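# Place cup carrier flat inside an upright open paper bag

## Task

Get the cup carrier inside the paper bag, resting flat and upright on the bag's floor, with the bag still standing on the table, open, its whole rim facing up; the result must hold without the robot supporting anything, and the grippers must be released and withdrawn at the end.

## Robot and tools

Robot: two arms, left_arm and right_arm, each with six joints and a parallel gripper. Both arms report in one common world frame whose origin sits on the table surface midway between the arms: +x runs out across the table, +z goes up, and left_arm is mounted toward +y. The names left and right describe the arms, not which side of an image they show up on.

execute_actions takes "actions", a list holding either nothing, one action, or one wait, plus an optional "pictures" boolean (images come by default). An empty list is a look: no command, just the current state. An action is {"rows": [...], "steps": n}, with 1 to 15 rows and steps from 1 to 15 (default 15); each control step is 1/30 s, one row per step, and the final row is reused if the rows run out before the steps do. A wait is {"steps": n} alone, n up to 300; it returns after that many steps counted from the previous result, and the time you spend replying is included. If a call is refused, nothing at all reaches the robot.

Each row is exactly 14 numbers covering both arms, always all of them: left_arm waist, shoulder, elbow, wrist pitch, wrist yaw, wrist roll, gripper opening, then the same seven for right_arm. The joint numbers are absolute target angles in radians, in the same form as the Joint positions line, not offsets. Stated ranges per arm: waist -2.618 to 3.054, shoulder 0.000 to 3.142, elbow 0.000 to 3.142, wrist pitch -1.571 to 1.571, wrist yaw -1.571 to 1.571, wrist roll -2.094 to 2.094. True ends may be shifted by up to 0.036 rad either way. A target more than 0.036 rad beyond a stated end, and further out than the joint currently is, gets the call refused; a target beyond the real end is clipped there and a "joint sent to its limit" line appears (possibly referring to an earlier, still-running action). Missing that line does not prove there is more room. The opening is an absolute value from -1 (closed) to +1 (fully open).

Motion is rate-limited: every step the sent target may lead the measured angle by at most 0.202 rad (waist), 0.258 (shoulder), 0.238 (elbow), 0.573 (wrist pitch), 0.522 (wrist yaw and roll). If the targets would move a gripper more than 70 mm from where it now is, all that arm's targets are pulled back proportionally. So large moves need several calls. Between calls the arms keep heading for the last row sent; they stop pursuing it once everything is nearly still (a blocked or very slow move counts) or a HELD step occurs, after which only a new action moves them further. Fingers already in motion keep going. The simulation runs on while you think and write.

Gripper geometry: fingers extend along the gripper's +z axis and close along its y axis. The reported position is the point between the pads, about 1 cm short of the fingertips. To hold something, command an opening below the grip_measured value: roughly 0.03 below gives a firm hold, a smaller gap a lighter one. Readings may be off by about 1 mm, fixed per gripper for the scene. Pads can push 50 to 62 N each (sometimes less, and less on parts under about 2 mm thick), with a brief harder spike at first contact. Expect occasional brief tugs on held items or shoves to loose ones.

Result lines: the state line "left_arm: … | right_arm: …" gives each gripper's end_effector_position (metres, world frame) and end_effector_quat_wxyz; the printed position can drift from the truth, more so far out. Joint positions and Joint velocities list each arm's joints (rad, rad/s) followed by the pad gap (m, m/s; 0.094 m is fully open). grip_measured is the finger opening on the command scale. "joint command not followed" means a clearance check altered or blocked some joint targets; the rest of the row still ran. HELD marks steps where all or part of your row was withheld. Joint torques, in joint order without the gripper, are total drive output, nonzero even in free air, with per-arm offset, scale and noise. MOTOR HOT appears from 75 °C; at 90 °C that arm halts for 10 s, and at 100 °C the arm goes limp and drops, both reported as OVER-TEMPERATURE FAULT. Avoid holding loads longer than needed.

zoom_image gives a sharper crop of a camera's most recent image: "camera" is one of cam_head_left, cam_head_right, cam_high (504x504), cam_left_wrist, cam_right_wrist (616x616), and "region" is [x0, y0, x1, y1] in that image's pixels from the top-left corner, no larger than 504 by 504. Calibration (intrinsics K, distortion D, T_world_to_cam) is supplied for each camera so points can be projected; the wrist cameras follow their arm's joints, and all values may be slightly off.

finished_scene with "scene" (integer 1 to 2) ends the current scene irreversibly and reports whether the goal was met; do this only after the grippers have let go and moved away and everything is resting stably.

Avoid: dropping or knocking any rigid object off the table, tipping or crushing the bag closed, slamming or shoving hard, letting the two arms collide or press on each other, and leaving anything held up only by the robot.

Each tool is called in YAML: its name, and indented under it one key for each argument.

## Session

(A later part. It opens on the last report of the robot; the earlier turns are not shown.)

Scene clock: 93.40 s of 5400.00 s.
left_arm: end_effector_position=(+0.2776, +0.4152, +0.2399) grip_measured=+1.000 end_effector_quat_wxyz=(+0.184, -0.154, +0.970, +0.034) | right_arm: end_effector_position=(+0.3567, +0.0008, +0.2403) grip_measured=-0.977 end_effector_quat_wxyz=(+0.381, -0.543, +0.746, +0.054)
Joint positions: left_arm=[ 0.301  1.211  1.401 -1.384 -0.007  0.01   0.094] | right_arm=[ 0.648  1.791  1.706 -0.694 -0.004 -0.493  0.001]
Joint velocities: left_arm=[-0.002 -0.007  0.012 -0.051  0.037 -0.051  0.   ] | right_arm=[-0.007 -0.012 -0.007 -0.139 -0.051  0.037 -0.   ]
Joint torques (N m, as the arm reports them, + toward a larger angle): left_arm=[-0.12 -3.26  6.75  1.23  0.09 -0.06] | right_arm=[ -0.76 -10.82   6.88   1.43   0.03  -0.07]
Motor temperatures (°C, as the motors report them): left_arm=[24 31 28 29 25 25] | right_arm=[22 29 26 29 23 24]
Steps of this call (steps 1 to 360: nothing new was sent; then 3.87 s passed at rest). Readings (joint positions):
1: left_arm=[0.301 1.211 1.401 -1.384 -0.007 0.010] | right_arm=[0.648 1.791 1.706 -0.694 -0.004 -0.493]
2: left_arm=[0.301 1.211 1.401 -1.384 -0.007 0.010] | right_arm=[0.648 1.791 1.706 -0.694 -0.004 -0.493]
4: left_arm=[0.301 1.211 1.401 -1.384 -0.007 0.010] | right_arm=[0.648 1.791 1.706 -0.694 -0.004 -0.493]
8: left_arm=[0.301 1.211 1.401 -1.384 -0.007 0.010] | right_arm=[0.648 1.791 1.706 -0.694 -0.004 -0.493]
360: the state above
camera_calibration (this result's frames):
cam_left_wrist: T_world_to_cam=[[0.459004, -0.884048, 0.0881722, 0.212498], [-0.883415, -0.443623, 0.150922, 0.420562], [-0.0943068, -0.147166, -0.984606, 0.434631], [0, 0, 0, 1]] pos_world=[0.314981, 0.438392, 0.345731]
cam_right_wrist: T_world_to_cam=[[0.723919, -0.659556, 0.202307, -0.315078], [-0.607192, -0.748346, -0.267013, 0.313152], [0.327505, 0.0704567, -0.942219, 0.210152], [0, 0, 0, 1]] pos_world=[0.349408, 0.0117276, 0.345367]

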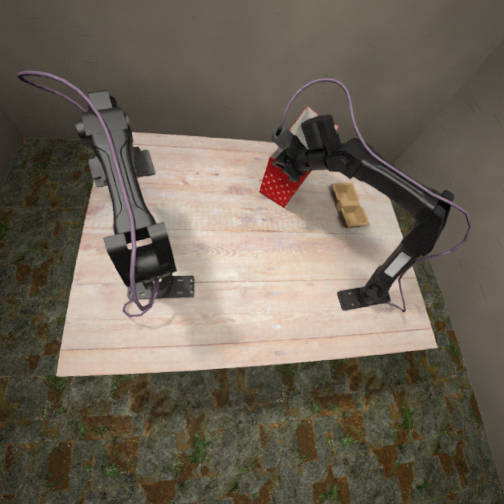

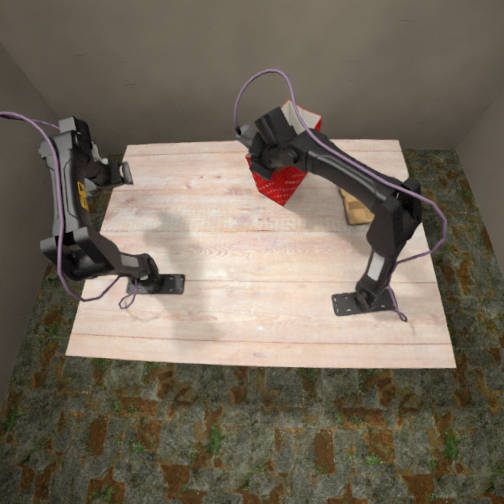

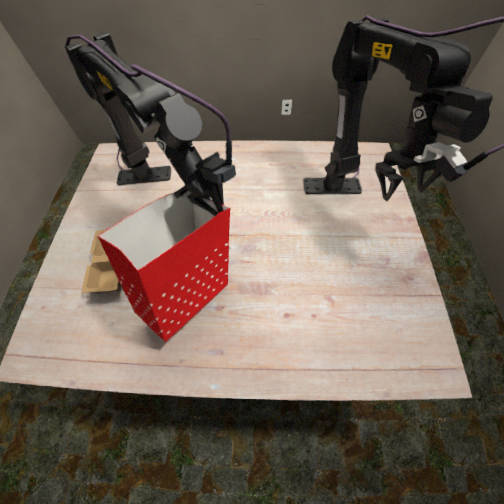

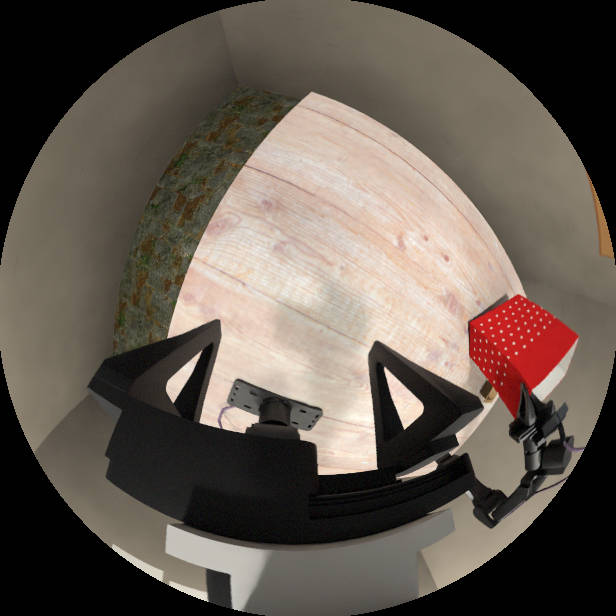

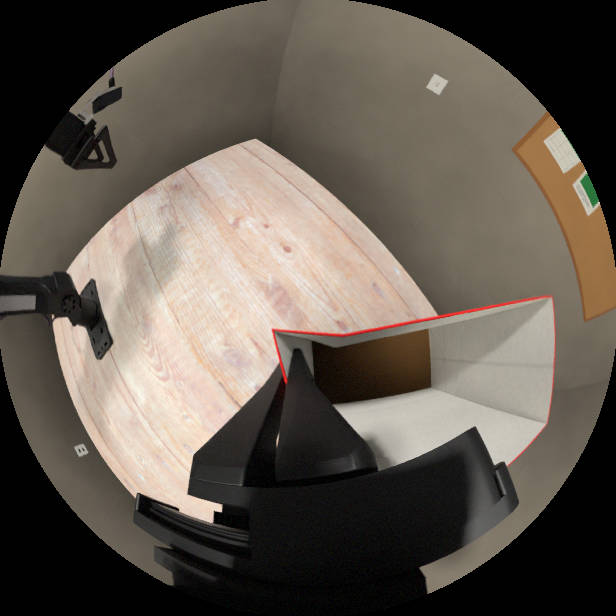

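execute_actions:
  actions:
    - {"rows":[[0.3,1.2,1.4,-1.4,0,0,1,0.7,1.7,1.66,-0.73,0,-0.5,-1],[0.3,1.2,1.4,-1.4,0,0,1,0.7,1.7,1.66,-0.73,0,-0.5,-1],[0.3,1.2,1.4,-1.4,0,0,1,0.7,1.7,1.66,-0.73,0,-0.5,-1],[0.3,1.2,1.4,-1.4,0,0,1,0.7,1.7,1.66,-0.73,0,-0.5,-1],[0.3,1.2,1.4,-1.4,0,0,1,0.76,1.6,1.57,-0.73,0,-0.5,-1],[0.3,1.2,1.4,-1.4,0,0,1,0.76,1.6,1.57,-0.73,0,-0.5,-1],[0.3,1.2,1.4,-1.4,0,0,1,0.76,1.6,1.57,-0.73,0,-0.5,-1],[0.3,1.2,1.4,-1.4,0,0,1,0.76,1.6,1.57,-0.73,0,-0.5,-1],[0.3,1.2,1.4,-1.4,0,0,1,0.82,1.5,1.48,-0.73,0,-0.5,-1],[0.3,1.2,1.4,-1.4,0,0,1,0.82,1.5,1.48,-0.73,0,-0.5,-1],[0.3,1.2,1.4,-1.4,0,0,1,0.82,1.5,1.48,-0.73,0,-0.5,-1],[0.3,1.2,1.4,-1.4,0,0,1,0.88,1.4,1.4,-0.75,0,-0.5,-1]],"steps":15}

execute_actions:
  actions:
    - {"steps":20}

Scene clock: 112.13 s of 5400.00 s.
left_arm: end_effector_position=(+0.2776, +0.4152, +0.2399) grip_measured=+1.000 end_effector_quat_wxyz=(+0.184, -0.154, +0.970, +0.034) | right_arm: end_effector_position=(+0.2166, -0.0061, +0.2708) grip_measured=-0.977 end_effector_quat_wxyz=(+0.388, -0.620, +0.674, +0.101)
Joint positions: left_arm=[ 0.301  1.211  1.401 -1.384 -0.007  0.01   0.094] | right_arm=[ 0.875  1.422  1.422 -0.745 -0.004 -0.493  0.001]
Joint velocities: left_arm=[ 0.012 -0.007  0.007 -0.051  0.081 -0.037  0.   ] | right_arm=[ 0.295 -0.457 -0.193 -0.183 -0.168 -0.007 -0.001]
Joint torques (N m, as the arm reports them, + toward a larger angle): left_arm=[-0.11 -3.27  6.75  1.24  0.09 -0.05] | right_arm=[-1.18 -5.23  6.47  1.72  0.16 -0.07]
Motor temperatures (°C, as the motors report them): left_arm=[24 31 29 28 25 25] | right_arm=[22 30 26 29 23 24]
Steps of this call (steps 1 to 90: nothing new was sent; then 15.23 s passed at rest; steps 91 to 105: all 15 steps of this action). Readings (joint positions):
91: left_arm=[0.301 1.211 1.401 -1.384 -0.007 0.010] | right_arm=[0.652 1.783 1.697 -0.693 -0.001 -0.493]
92: left_arm=[0.301 1.211 1.401 -1.384 -0.007 0.010] | right_arm=[0.659 1.768 1.683 -0.699 0.000 -0.493]
94: left_arm=[0.301 1.211 1.401 -1.384 -0.007 0.010] | right_arm=[0.681 1.741 1.669 -0.719 0.000 -0.493]
98: left_arm=[0.301 1.211 1.401 -1.384 -0.007 0.010] | right_arm=[0.751 1.635 1.588 -0.729 -0.000 -0.493]
105: the state above
camera_calibration (this result's frames):
cam_left_wrist: T_world_to_cam=[[0.459004, -0.884048, 0.0881722, 0.212498], [-0.883415, -0.443623, 0.150922, 0.420562], [-0.0943068, -0.147166, -0.984606, 0.434631], [0, 0, 0, 1]] pos_world=[0.314981, 0.438392, 0.345731]
cam_right_wrist: T_world_to_cam=[[0.850179, -0.485187, 0.204426, -0.251215], [-0.417624, -0.857904, -0.299318, 0.198077], [0.320603, 0.1691, -0.931997, 0.284609], [0, 0, 0, 1]] pos_world=[0.205053, -0.0000824549, 0.375897]

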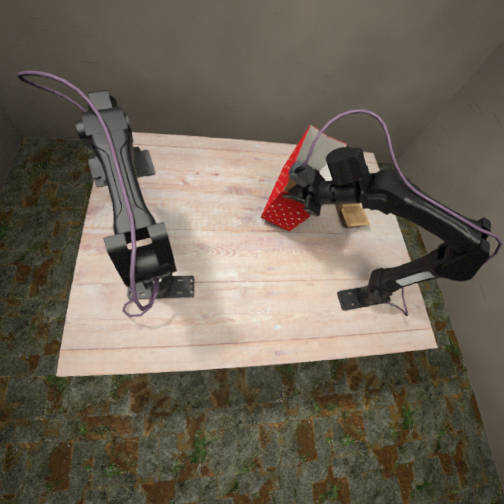

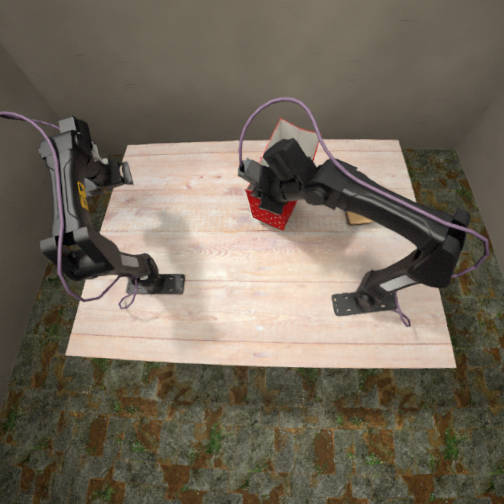

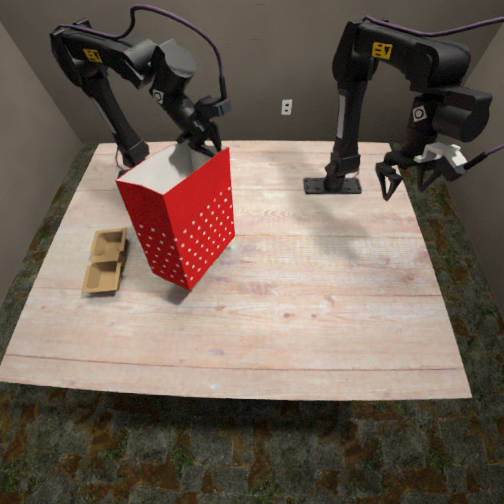

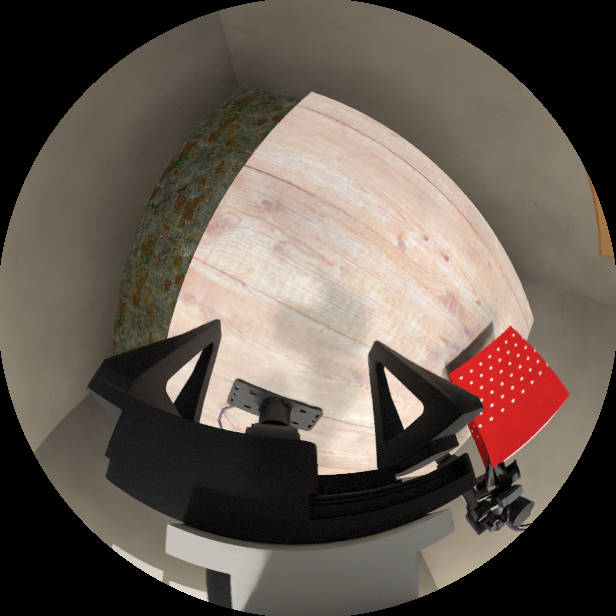

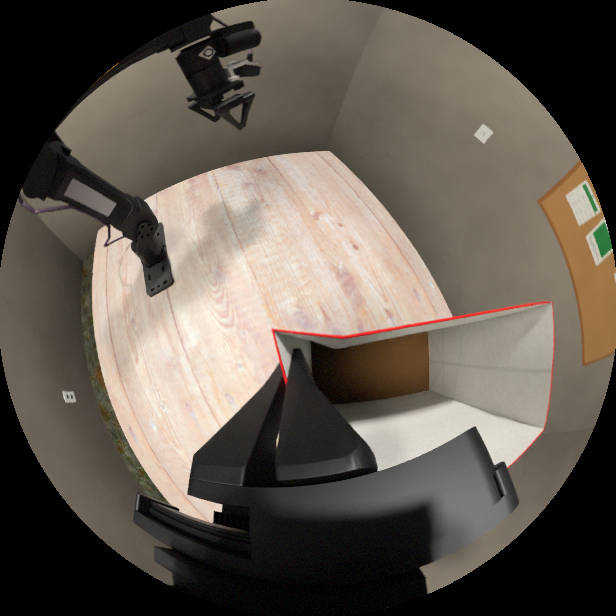

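Scene clock: 112.80 s of 5400.00 s.
left_arm: end_effector_position=(+0.2776, +0.4152, +0.2399) grip_measured=+1.000 end_effector_quat_wxyz=(+0.184, -0.154, +0.970, +0.034) | right_arm: end_effector_position=(+0.2114, -0.0079, +0.2728) grip_measured=-0.977 end_effector_quat_wxyz=(+0.389, -0.622, +0.671, +0.103)
Joint positions: left_arm=[ 0.301  1.211  1.401 -1.384 -0.007  0.01   0.094] | right_arm=[ 0.882  1.405  1.413 -0.75  -0.006 -0.493  0.001]
Joint velocities: left_arm=[ 0.002 -0.007 -0.017  0.022 -0.037 -0.022  0.   ] | right_arm=[-0.002 -0.002 -0.007 -0.081 -0.007  0.007 -0.   ]
Joint torques (N m, as the arm reports them, + toward a larger angle): left_arm=[-0.14 -3.3   6.74  1.23  0.09 -0.06] | right_arm=[-0.13 -6.48  6.21  1.41  0.08 -0.08]
Motor temperatures (°C, as the motors report them): left_arm=[24 31 29 28 25 25] | right_arm=[22 30 26 29 23 24]
Steps of this call (steps 1 to 20: the robot went on to your last target). Readings (joint positions):
1: left_arm=[0.301 1.211 1.401 -1.384 -0.007 0.010] | right_arm=[0.881 1.411 1.419 -0.749 -0.006 -0.493]
2: left_arm=[0.301 1.211 1.401 -1.384 -0.007 0.010] | right_arm=[0.882 1.406 1.419 -0.750 -0.007 -0.493]
4: left_arm=[0.301 1.211 1.401 -1.384 -0.007 0.010] | right_arm=[0.882 1.405 1.419 -0.750 -0.006 -0.493]
8: left_arm=[0.301 1.211 1.401 -1.384 -0.007 0.010] | right_arm=[0.882 1.405 1.413 -0.750 -0.006 -0.493]
20: the state above
camera_calibration (this result's frames):
cam_left_wrist: T_world_to_cam=[[0.459004, -0.884048, 0.0881722, 0.212498], [-0.883415, -0.443623, 0.150922, 0.420562], [-0.0943068, -0.147166, -0.984606, 0.434631], [0, 0, 0, 1]] pos_world=[0.314981, 0.438392, 0.345731]
cam_right_wrist: T_world_to_cam=[[0.854366, -0.478333, 0.203115, -0.24857], [-0.40978, -0.860478, -0.302752, 0.194128], [0.319592, 0.175429, -0.931174, 0.288482], [0, 0, 0, 1]] pos_world=[0.199723, -0.00246463, 0.377887]

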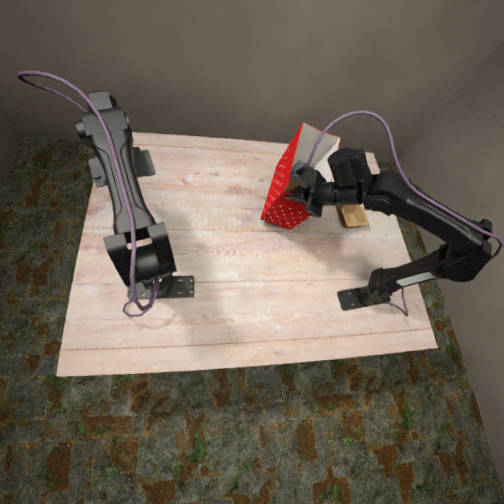

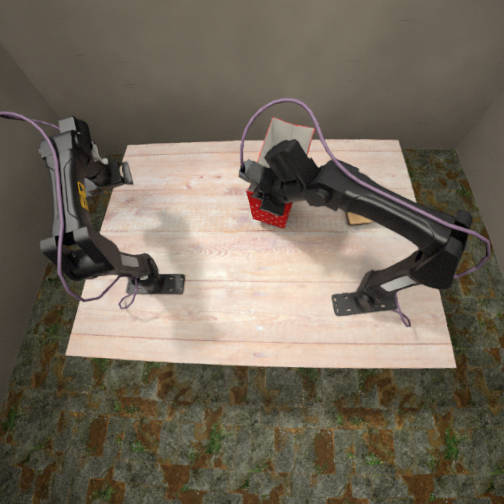

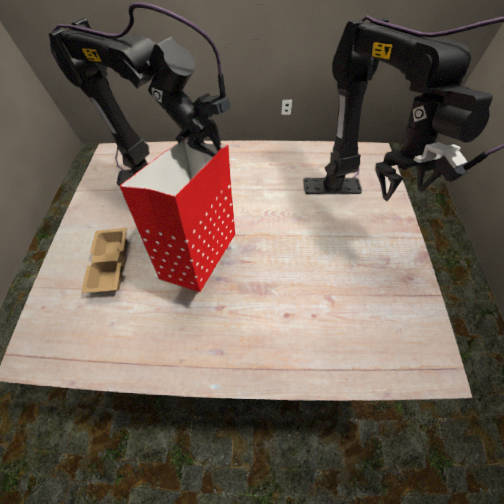

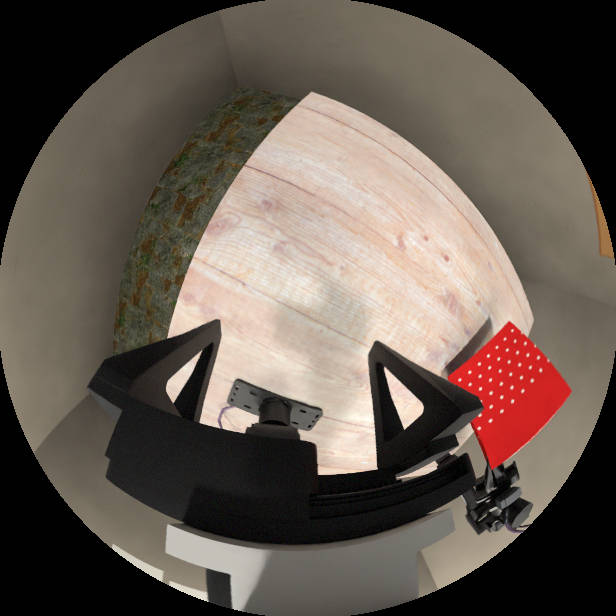

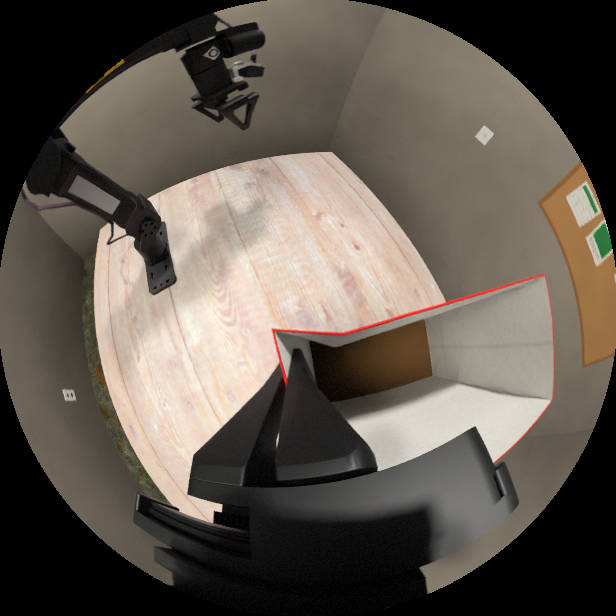

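execute_actions:
  actions:
    - {"rows":[[0.3,1.2,1.4,-1.4,0,0,1,0.88,1.42,1.33,-0.68,0,-0.5,-1],[0.3,1.2,1.4,-1.4,0,0,1,0.88,1.42,1.33,-0.68,0,-0.5,-1],[0.3,1.2,1.4,-1.4,0,0,1,0.88,1.42,1.33,-0.68,0,-0.5,-1],[0.3,1.2,1.4,-1.4,0,0,1,0.88,1.42,1.33,-0.68,0,-0.5,-1],[0.3,1.2,1.4,-1.4,0,0,1,0.88,1.42,1.33,-0.68,0,-0.5,-1],[0.3,1.2,1.4,-1.4,0,0,1,0.88,1.42,1.33,-0.68,0,-0.5,-1],[0.3,1.2,1.4,-1.4,0,0,1,0.88,1.42,1.33,-0.68,0,-0.5,-1],[0.3,1.2,1.4,-1.4,0,0,1,0.88,1.42,1.33,-0.68,0,-0.5,-0.3]],"steps":15}
  pictures: false

execute_actions:
  actions:
    - {"rows":[[0.3,1.2,1.4,-1.4,0,0,1,0.88,1.35,1.7,-1.0,0,-0.5,-0.3]],"steps":15}
  pictures: false

execute_actions:
  actions:
    - {"rows":[[0.3,1.2,1.4,-1.4,0,0,1,0.88,1.0,1.7,-1.4,0,0,0.3]],"steps":15}

Scene clock: 120.97 s of 5400.00 s.
left_arm: end_effector_position=(+0.2776, +0.4152, +0.2399) grip_measured=+1.000 end_effector_quat_wxyz=(+0.184, -0.154, +0.970, +0.034) | right_arm: end_effector_position=(+0.2128, -0.0063, +0.2401) grip_measured=-0.302 end_effector_quat_wxyz=(+0.367, -0.629, +0.679, +0.097)
Joint positions: left_arm=[ 0.301  1.211  1.401 -1.384 -0.007  0.01   0.094] | right_arm=[ 0.882  1.427  1.334 -0.699 -0.004 -0.493  0.033]
Joint velocities: left_arm=[-0.022  0.007 -0.007 -0.051  0.051 -0.051  0.   ] | right_arm=[-0.002 -0.012 -0.012  0.007 -0.022  0.095 -0.001]
Joint torques (N m, as the arm reports them, + toward a larger angle): left_arm=[-0.16 -3.26  6.77  1.24  0.1  -0.06] | right_arm=[-0.19 -6.97  6.84  1.59  0.04 -0.08]
Motor temperatures (°C, as the motors report them): left_arm=[24 31 29 28 25 25] | right_arm=[22 29 26 30 23 24]
Steps of this call (steps 1 to 15: the robot went on to your last target; steps 16 to 230: nothing new was sent; steps 231 to 245: all 15 steps of this action). Readings (joint positions):
231: left_arm=[0.301 1.211 1.401 -1.384 -0.007 0.010] | right_arm=[0.882 1.405 1.401 -0.735 -0.006 -0.493]
232: left_arm=[0.301 1.211 1.401 -1.384 -0.007 0.010] | right_arm=[0.882 1.405 1.386 -0.720 -0.006 -0.493]
234: left_arm=[0.301 1.211 1.401 -1.384 -0.007 0.010] | right_arm=[0.882 1.412 1.357 -0.711 -0.006 -0.493]
238: left_arm=[0.301 1.211 1.401 -1.384 -0.007 0.010] | right_arm=[0.882 1.427 1.334 -0.711 -0.006 -0.493]
245: the state above

Scene clock: 121.47 s of 5400.00 s.
left_arm: end_effector_position=(+0.2776, +0.4152, +0.2399) grip_measured=+1.000 end_effector_quat_wxyz=(+0.184, -0.154, +0.970, +0.034) | right_arm: end_effector_position=(+0.1950, -0.0340, +0.3748) grip_measured=-0.302 end_effector_quat_wxyz=(+0.449, -0.602, +0.650, +0.118)
Joint positions: left_arm=[ 0.301  1.211  1.401 -1.384 -0.007  0.01   0.094] | right_arm=[ 0.882  1.341  1.693 -0.958 -0.004 -0.493  0.033]
Joint velocities: left_arm=[ 0.002  0.007  0.027 -0.007  0.051 -0.022  0.   ] | right_arm=[-0.007  0.095  0.002 -0.198  0.022  0.022 -0.   ]
Joint torques (N m, as the arm reports them, + toward a larger angle): left_arm=[-0.18 -3.27  6.77  1.24  0.09 -0.04] | right_arm=[-0.17 -4.15  7.05  1.51  0.05 -0.06]
Motor temperatures (°C, as the motors report them): left_arm=[24 31 29 28 25 25] | right_arm=[22 29 26 30 23 24]
Steps of this call (steps 1 to 15: all 15 steps of this action). Readings (joint positions):
1: left_arm=[0.301 1.211 1.401 -1.384 -0.007 0.010] | right_arm=[0.882 1.428 1.363 -0.747 -0.004 -0.493]
2: left_arm=[0.301 1.211 1.401 -1.384 -0.007 0.010] | right_arm=[0.882 1.430 1.406 -0.805 -0.004 -0.493]
4: left_arm=[0.301 1.211 1.401 -1.384 -0.007 0.010] | right_arm=[0.882 1.419 1.505 -0.870 -0.004 -0.493]
8: left_arm=[0.301 1.211 1.401 -1.384 -0.007 0.010] | right_arm=[0.882 1.368 1.666 -0.910 -0.004 -0.493]
15: the state above

Scene clock: 121.97 s of 5400.00 s.
left_arm: end_effector_position=(+0.2776, +0.4152, +0.2399) grip_measured=+1.000 end_effector_quat_wxyz=(+0.184, -0.154, +0.970, +0.034) | right_arm: end_effector_position=(+0.1100, -0.1662, +0.3941) grip_measured=+0.298 end_effector_quat_wxyz=(+0.394, -0.445, +0.777, +0.208)
Joint positions: left_arm=[ 0.301  1.211  1.401 -1.384 -0.007  0.01   0.094] | right_arm=[ 0.882  0.979  1.696 -1.364 -0.004 -0.038  0.061]
Joint velocities: left_arm=[ 0.012 -0.012  0.002 -0.007 -0.007 -0.007  0.   ] | right_arm=[-0.007  0.203 -0.007 -0.212 -0.007  0.168  0.002]
Joint torques (N m, as the arm reports them, + toward a larger angle): left_arm=[-0.16 -3.26  6.77  1.24  0.1  -0.04] | right_arm=[-0.11  1.08  5.19  1.42  0.02  0.02]
Motor temperatures (°C, as the motors report them): left_arm=[24 31 29 28 25 25] | right_arm=[22 29 26 30 23 24]
Steps of this call (steps 1 to 15: all 15 steps of this action). Readings (joint positions):
1: left_arm=[0.301 1.211 1.401 -1.384 -0.007 0.010] | right_arm=[0.882 1.332 1.692 -0.982 -0.004 -0.449]
2: left_arm=[0.301 1.211 1.401 -1.384 -0.007 0.010] | right_arm=[0.882 1.313 1.686 -1.027 -0.004 -0.400]
4: left_arm=[0.301 1.211 1.401 -1.384 -0.007 0.010] | right_arm=[0.882 1.245 1.683 -1.114 -0.004 -0.315]
8: left_arm=[0.301 1.211 1.401 -1.384 -0.007 0.010] | right_arm=[0.882 1.057 1.683 -1.243 -0.004 -0.158]
15: the state above
camera_calibration (this result's frames):
cam_left_wrist: T_world_to_cam=[[0.459004, -0.884048, 0.0881722, 0.212498], [-0.883415, -0.443623, 0.150922, 0.420562], [-0.0943068, -0.147166, -0.984606, 0.434631], [0, 0, 0, 1]] pos_world=[0.314981, 0.438392, 0.345731]
cam_right_wrist: T_world_to_cam=[[0.683104, -0.714982, -0.148894, -0.144053], [-0.710578, -0.603593, -0.361601, 0.152074], [0.168667, 0.352811, -0.920367, 0.503383], [0, 0, 0, 1]] pos_world=[0.12156, -0.188804, 0.496839]

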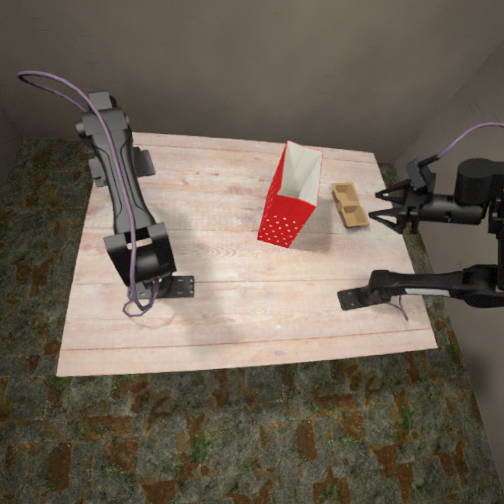

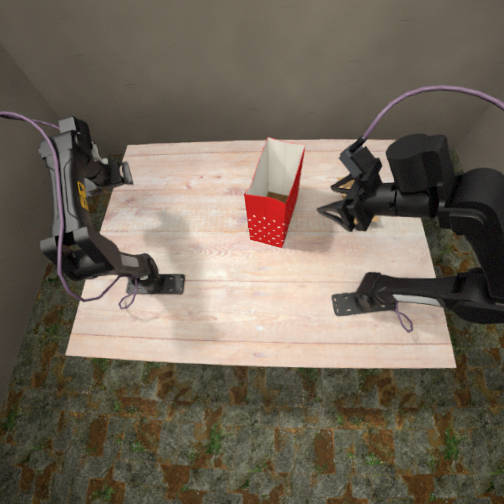

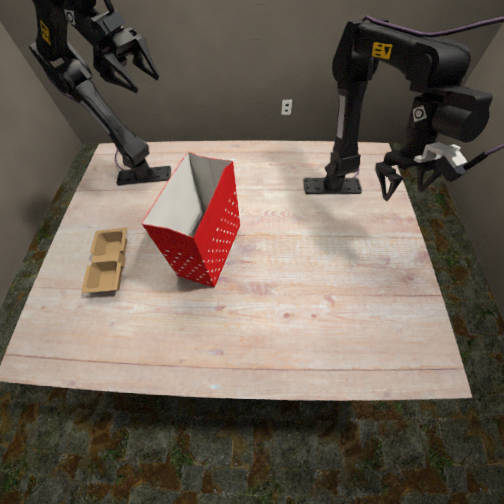

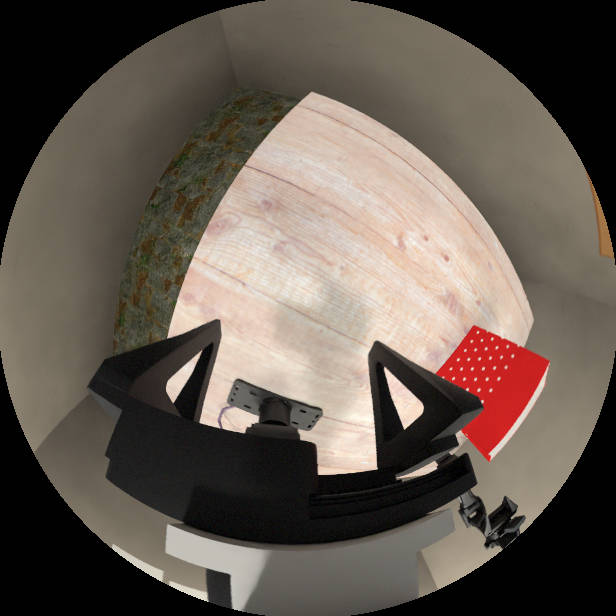

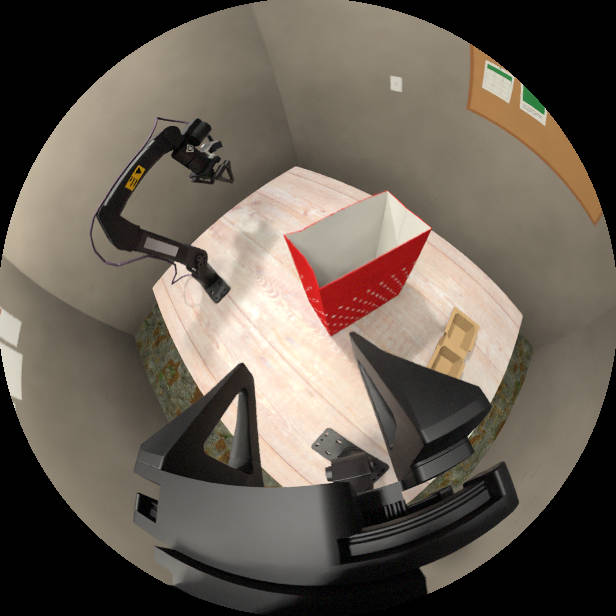

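execute_actions:
  actions:
    - {"rows":[[0.3,1.2,1.4,-1.4,0,0,1,-0.05,1.3,1.7,-1.4,0,-1.76,0.3]],"steps":15}
  pictures: false

execute_actions:
  actions:
    - {"rows":[[0.3,1.2,1.4,-1.4,0,0,1,-0.05,1.97,1.78,-1.38,0,-1.76,0.3]],"steps":15}
  pictures: false

execute_actions:
  actions:
    - {"steps":25}

Scene clock: 137.10 s of 5400.00 s.
left_arm: end_effector_position=(+0.2776, +0.4152, +0.2399) grip_measured=+1.000 end_effector_quat_wxyz=(+0.184, -0.154, +0.970, +0.034) | right_arm: end_effector_position=(+0.2891, -0.3286, +0.3052) grip_measured=+0.298 end_effector_quat_wxyz=(+0.212, -0.638, +0.720, -0.171)
Joint positions: left_arm=[ 0.301  1.211  1.401 -1.384 -0.007  0.01   0.094] | right_arm=[-0.043  1.328  1.686 -1.377  0.014 -1.381  0.061]
Joint velocities: left_arm=[-0.007 -0.012 -0.007  0.037 -0.11   0.022  0.   ] | right_arm=[-0.505 -0.237 -0.012 -0.022  0.095 -2.469 -0.   ]
Joint torques (N m, as the arm reports them, + toward a larger angle): left_arm=[-0.13 -3.29  6.76  1.23  0.09 -0.05] | right_arm=[ 1.99 -5.45  7.23  0.93 -0.32 -0.03]
Motor temperatures (°C, as the motors report them): left_arm=[24 31 29 28 25 25] | right_arm=[22 27 25 30 23 24]
Steps of this call (steps 1 to 30: the robot went on to your last target; steps 31 to 90: nothing new was sent; then 11.63 s passed at rest; steps 91 to 105: all 15 steps of this action). Readings (joint positions):
91: left_arm=[0.301 1.211 1.401 -1.384 -0.007 0.010] | right_arm=[0.850 1.016 1.702 -1.394 -0.014 -0.070]
92: left_arm=[0.301 1.211 1.401 -1.384 -0.007 0.010] | right_arm=[0.795 1.048 1.710 -1.397 -0.014 -0.142]
94: left_arm=[0.301 1.211 1.401 -1.384 -0.007 0.010] | right_arm=[0.685 1.144 1.711 -1.394 -0.016 -0.293]
98: left_arm=[0.301 1.211 1.401 -1.384 -0.007 0.010] | right_arm=[0.406 1.331 1.699 -1.377 -0.017 -0.689]
105: the state above

Scene clock: 137.60 s of 5400.00 s.
left_arm: end_effector_position=(+0.2776, +0.4152, +0.2399) grip_measured=+1.000 end_effector_quat_wxyz=(+0.184, -0.154, +0.970, +0.034) | right_arm: end_effector_position=(+0.3684, -0.3261, +0.0961) grip_measured=+0.299 end_effector_quat_wxyz=(+0.027, +0.782, -0.622, -0.020)
Joint positions: left_arm=[ 0.301  1.211  1.401 -1.384 -0.007  0.01   0.094] | right_arm=[-0.052  2.039  1.759 -1.356  0.013 -1.732  0.061]
Joint velocities: left_arm=[-0.007 -0.007 -0.027  0.051 -0.037  0.051  0.   ] | right_arm=[-0.002 -0.198 -0.002  0.022  0.022 -0.11  -0.001]
Joint torques (N m, as the arm reports them, + toward a larger angle): left_arm=[-0.11 -3.27  6.78  1.24  0.1  -0.06] | right_arm=[  0.14 -16.16   7.94  -0.17  -0.1   -0.06]
Motor temperatures (°C, as the motors report them): left_arm=[24 31 29 28 25 25] | right_arm=[22 27 25 30 23 24]
Steps of this call (steps 1 to 15: all 15 steps of this action). Readings (joint positions):
1: left_arm=[0.301 1.211 1.401 -1.384 -0.007 0.010] | right_arm=[-0.052 1.352 1.709 -1.399 0.016 -1.452]
2: left_arm=[0.301 1.211 1.401 -1.384 -0.007 0.010] | right_arm=[-0.052 1.394 1.746 -1.409 0.016 -1.507]
4: left_arm=[0.301 1.211 1.401 -1.384 -0.007 0.010] | right_arm=[-0.052 1.504 1.777 -1.387 0.014 -1.578]
8: left_arm=[0.301 1.211 1.401 -1.384 -0.007 0.010] | right_arm=[-0.052 1.775 1.777 -1.369 0.014 -1.661]
15: the state above

Scene clock: 138.43 s of 5400.00 s.
left_arm: end_effector_position=(+0.2776, +0.4152, +0.2399) grip_measured=+1.000 end_effector_quat_wxyz=(+0.184, -0.154, +0.970, +0.034) | right_arm: end_effector_position=(+0.3679, -0.3260, +0.1176) grip_measured=+0.299 end_effector_quat_wxyz=(+0.008, +0.788, -0.615, +0.000)
Joint positions: left_arm=[ 0.301  1.211  1.401 -1.384 -0.007  0.01   0.094] | right_arm=[-0.052  1.979  1.759 -1.361  0.013 -1.752  0.061]
Joint velocities: left_arm=[-0.042 -0.007 -0.002  0.007  0.022 -0.007  0.   ] | right_arm=[-0.007 -0.012  0.002  0.022 -0.022 -0.051  0.001]
Joint torques (N m, as the arm reports them, + toward a larger angle): left_arm=[-0.12 -3.27  6.75  1.23  0.1  -0.05] | right_arm=[  0.34 -11.15   7.84  -0.05  -0.13  -0.1 ]
Motor temperatures (°C, as the motors report them): left_arm=[24 31 29 28 25 25] | right_arm=[22 27 25 30 23 24]
Steps of this call (steps 1 to 25: the robot went on to your last target). Readings (joint positions):
1: left_arm=[0.301 1.211 1.401 -1.384 -0.007 0.010] | right_arm=[-0.052 2.030 1.759 -1.356 0.013 -1.736]
2: left_arm=[0.301 1.211 1.401 -1.384 -0.007 0.010] | right_arm=[-0.052 2.017 1.759 -1.357 0.013 -1.739]
4: left_arm=[0.301 1.211 1.401 -1.384 -0.007 0.010] | right_arm=[-0.052 1.994 1.759 -1.358 0.013 -1.744]
8: left_arm=[0.301 1.211 1.401 -1.384 -0.007 0.010] | right_arm=[-0.052 1.979 1.759 -1.361 0.013 -1.749]
25: the state above
camera_calibration (this result's frames):
cam_left_wrist: T_world_to_cam=[[0.459004, -0.884048, 0.0881722, 0.212498], [-0.883415, -0.443623, 0.150922, 0.420562], [-0.0943068, -0.147166, -0.984606, 0.434631], [0, 0, 0, 1]] pos_world=[0.314981, 0.438392, 0.345731]
cam_right_wrist: T_world_to_cam=[[0.994474, -0.0538355, 0.0901325, -0.402781], [-0.0922207, -0.858243, 0.504891, -0.27351], [0.0501745, -0.510413, -0.858464, 0.0167086], [0, 0, 0, 1]] pos_world=[0.374494, -0.247893, 0.18874]

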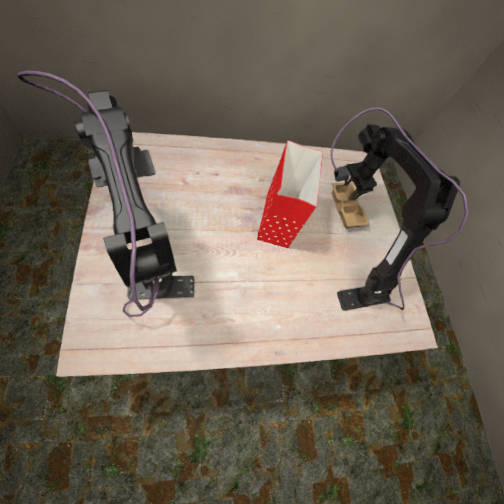

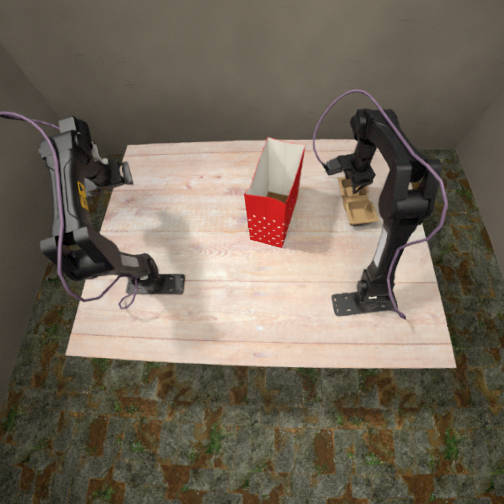

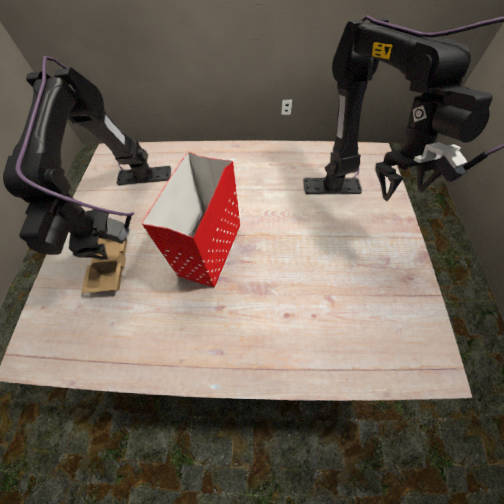

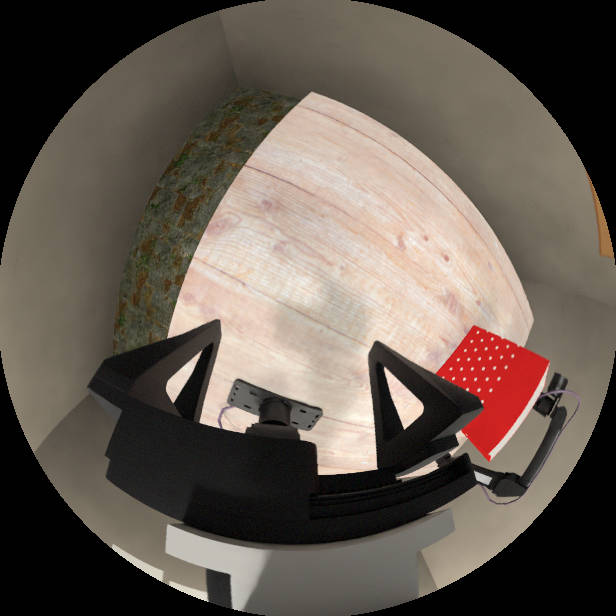

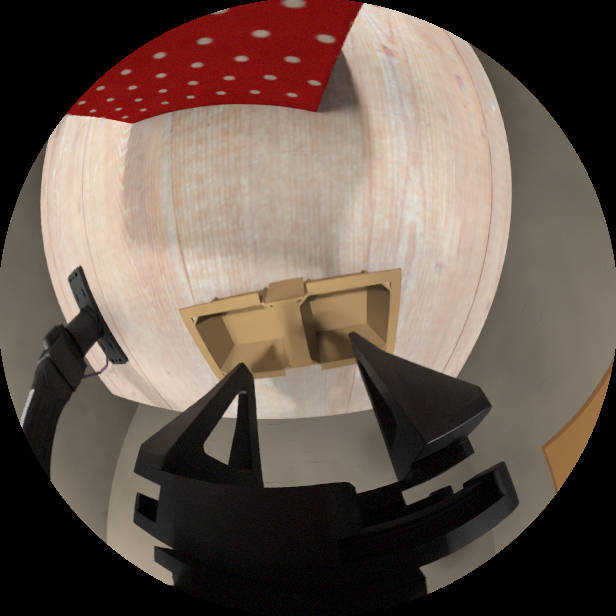

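execute_actions:
  actions:
    - {"rows":[[0.3,1.2,1.4,-1.4,0,0,1,-0.12,2.0,1.64,-1.2,0,-1.95,0.3]],"steps":15}

Scene clock: 151.80 s of 5400.00 s.
left_arm: end_effector_position=(+0.2776, +0.4152, +0.2399) grip_measured=+1.000 end_effector_quat_wxyz=(+0.184, -0.154, +0.970, +0.034) | right_arm: end_effector_position=(+0.3750, -0.3521, +0.0770) grip_measured=+0.299 end_effector_quat_wxyz=(+0.006, +0.821, -0.570, -0.002)
Joint positions: left_arm=[ 0.301  1.211  1.401 -1.384 -0.007  0.01   0.094] | right_arm=[-0.125  2.013  1.647 -1.215  0.008 -1.935  0.061]
Joint velocities: left_arm=[ 0.017 -0.002  0.032  0.051 -0.051  0.095  0.   ] | right_arm=[-0.002 -0.017  0.002  0.081 -0.037 -0.037 -0.001]
Joint torques (N m, as the arm reports them, + toward a larger angle): left_arm=[-0.15 -3.25  6.77  1.24  0.09 -0.05] | right_arm=[  0.2  -11.7    5.87   0.19  -0.03  -0.13]
Motor temperatures (°C, as the motors report them): left_arm=[24 31 29 28 25 25] | right_arm=[22 29 26 29 23 24]
Steps of this call (steps 1 to 15: the robot went on to your last target; steps 16 to 90: nothing new was sent; then 9.87 s passed at rest; steps 91 to 105: all 15 steps of this action). Readings (joint positions):
91: left_arm=[0.301 1.211 1.401 -1.384 -0.007 0.010] | right_arm=[-0.058 1.976 1.740 -1.336 0.008 -1.783]
92: left_arm=[0.301 1.211 1.401 -1.384 -0.007 0.010] | right_arm=[-0.069 1.974 1.715 -1.307 0.005 -1.815]
94: left_arm=[0.301 1.211 1.401 -1.384 -0.007 0.010] | right_arm=[-0.097 1.987 1.674 -1.272 0.005 -1.861]
98: left_arm=[0.301 1.211 1.401 -1.384 -0.007 0.010] | right_arm=[-0.125 2.013 1.647 -1.238 0.008 -1.909]
105: the state above
camera_calibration (this result's frames):
cam_left_wrist: T_world_to_cam=[[0.459004, -0.884048, 0.0881722, 0.212498], [-0.883415, -0.443623, 0.150922, 0.420562], [-0.0943068, -0.147166, -0.984606, 0.434631], [0, 0, 0, 1]] pos_world=[0.314981, 0.438392, 0.345731]
cam_right_wrist: T_world_to_cam=[[0.994537, 0.0559973, 0.0880968, -0.368745], [0.00458087, -0.866539, 0.499088, -0.313521], [0.104287, -0.495957, -0.862062, -0.046801], [0, 0, 0, 1]] pos_world=[0.373048, -0.274241, 0.148614]

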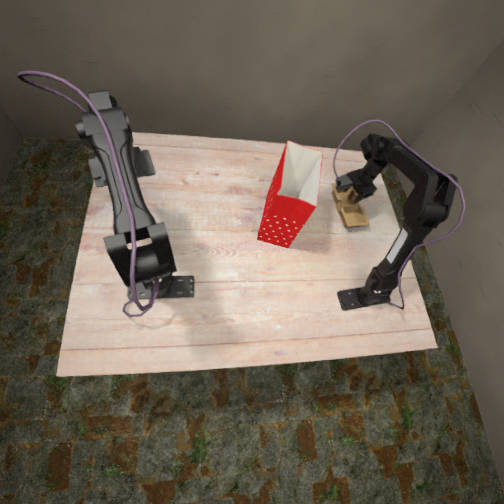

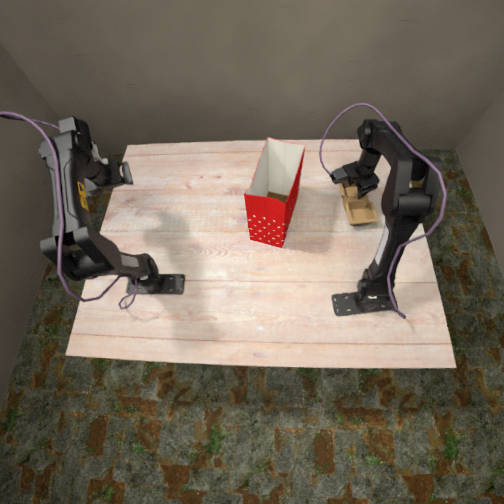

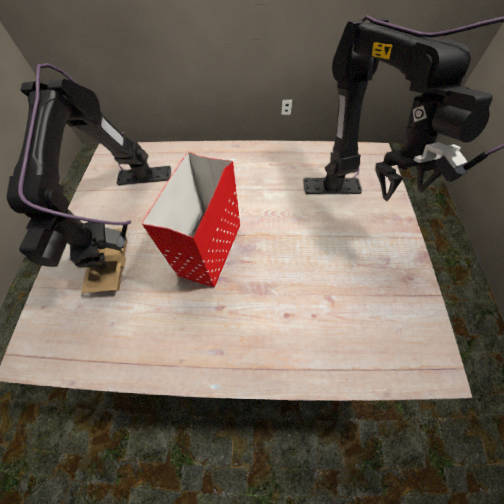

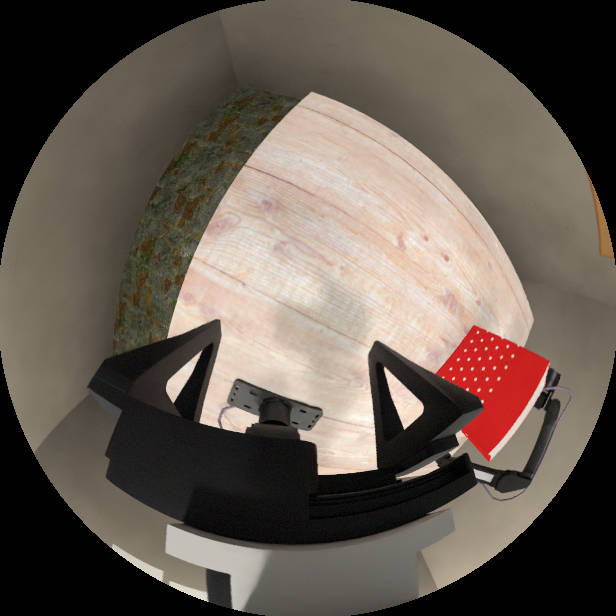

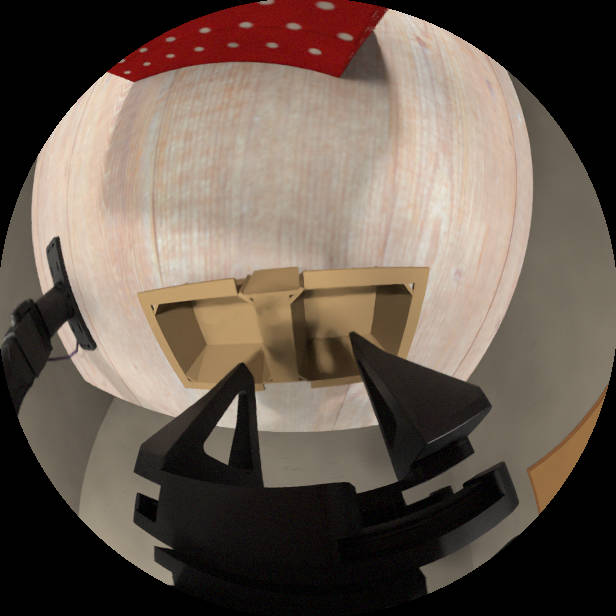

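execute_actions:
  actions:
    - {"rows":[[0.3,1.2,1.4,-1.4,0,0,1,-0.12,2.0,1.55,-1.12,0,-1.95,0.3],[0.3,1.2,1.4,-1.4,0,0,1,-0.12,2.0,1.55,-1.12,0,-1.95,0.3],[0.3,1.2,1.4,-1.4,0,0,1,-0.12,2.0,1.55,-1.12,0,-1.95,0.3],[0.3,1.2,1.4,-1.4,0,0,1,-0.12,2.0,1.55,-1.12,0,-1.95,0.3],[0.3,1.2,1.4,-1.4,0,0,1,-0.12,2.02,1.48,-1.04,0,-1.95,0.3]],"steps":15}

Scene clock: 158.73 s of 5400.00 s.
left_arm: end_effector_position=(+0.2776, +0.4152, +0.2399) grip_measured=+1.000 end_effector_quat_wxyz=(+0.184, -0.154, +0.970, +0.034) | right_arm: end_effector_position=(+0.3644, -0.3521, +0.0326) grip_measured=+0.299 end_effector_quat_wxyz=(+0.012, +0.823, -0.567, -0.010)
Joint positions: left_arm=[ 0.301  1.211  1.401 -1.384 -0.007  0.01   0.094] | right_arm=[-0.125  2.029  1.488 -1.061  0.008 -1.942  0.061]
Joint velocities: left_arm=[-0.002 -0.002  0.002 -0.022 -0.007 -0.007  0.   ] | right_arm=[-0.007 -0.002 -0.017  0.007 -0.007 -0.11  -0.   ]
Joint torques (N m, as the arm reports them, + toward a larger angle): left_arm=[-0.15 -3.27  6.75  1.24  0.1  -0.05] | right_arm=[  0.3  -11.35   5.58   0.17  -0.08  -0.08]
Motor temperatures (°C, as the motors report them): left_arm=[24 31 29 28 25 25] | right_arm=[22 30 26 28 23 24]
Steps of this call (steps 1 to 15: the robot went on to your last target; steps 16 to 90: nothing new was sent; then 3.43 s passed at rest; steps 91 to 105: all 15 steps of this action). Readings (joint positions):
91: left_arm=[0.301 1.211 1.401 -1.384 -0.007 0.010] | right_arm=[-0.125 2.010 1.632 -1.192 0.008 -1.942]
92: left_arm=[0.301 1.211 1.401 -1.384 -0.007 0.010] | right_arm=[-0.125 2.005 1.611 -1.174 0.008 -1.942]
94: left_arm=[0.301 1.211 1.401 -1.384 -0.007 0.010] | right_arm=[-0.125 2.006 1.578 -1.159 0.008 -1.942]
98: left_arm=[0.301 1.211 1.401 -1.384 -0.007 0.010] | right_arm=[-0.125 2.018 1.502 -1.098 0.008 -1.942]
105: the state above
camera_calibration (this result's frames):
cam_left_wrist: T_world_to_cam=[[0.459004, -0.884048, 0.0881722, 0.212498], [-0.883415, -0.443623, 0.150922, 0.420562], [-0.0943068, -0.147166, -0.984606, 0.434631], [0, 0, 0, 1]] pos_world=[0.314981, 0.438392, 0.345731]
cam_right_wrist: T_world_to_cam=[[0.995661, 0.0631851, 0.0683208, -0.351576], [0.020783, -0.866596, 0.498577, -0.29716], [0.0907092, -0.494993, -0.864149, -0.0785676], [0, 0, 0, 1]] pos_world=[0.363354, -0.274194, 0.104283]

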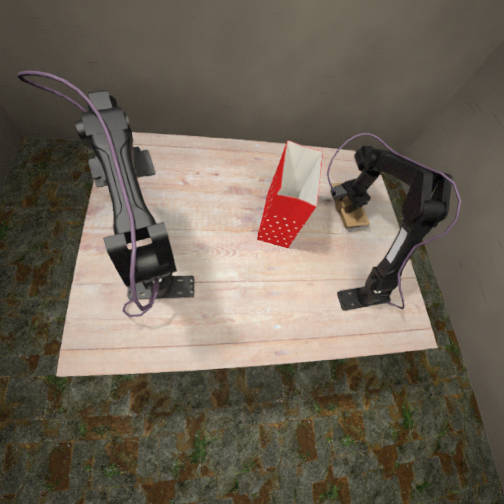

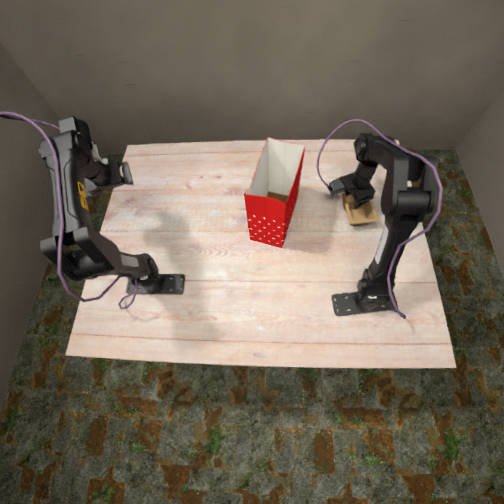

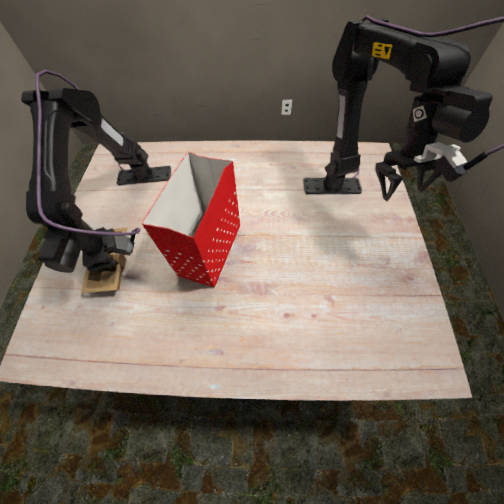

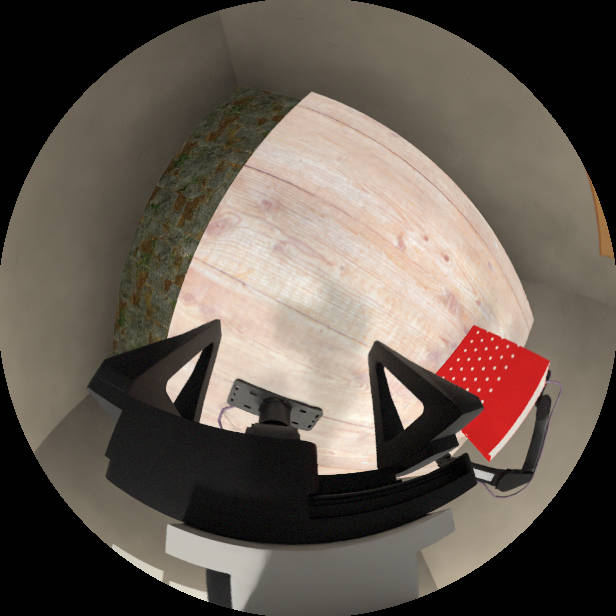

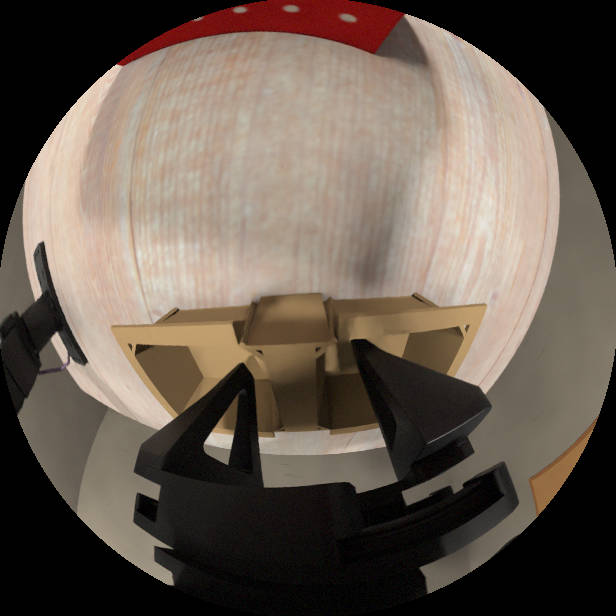

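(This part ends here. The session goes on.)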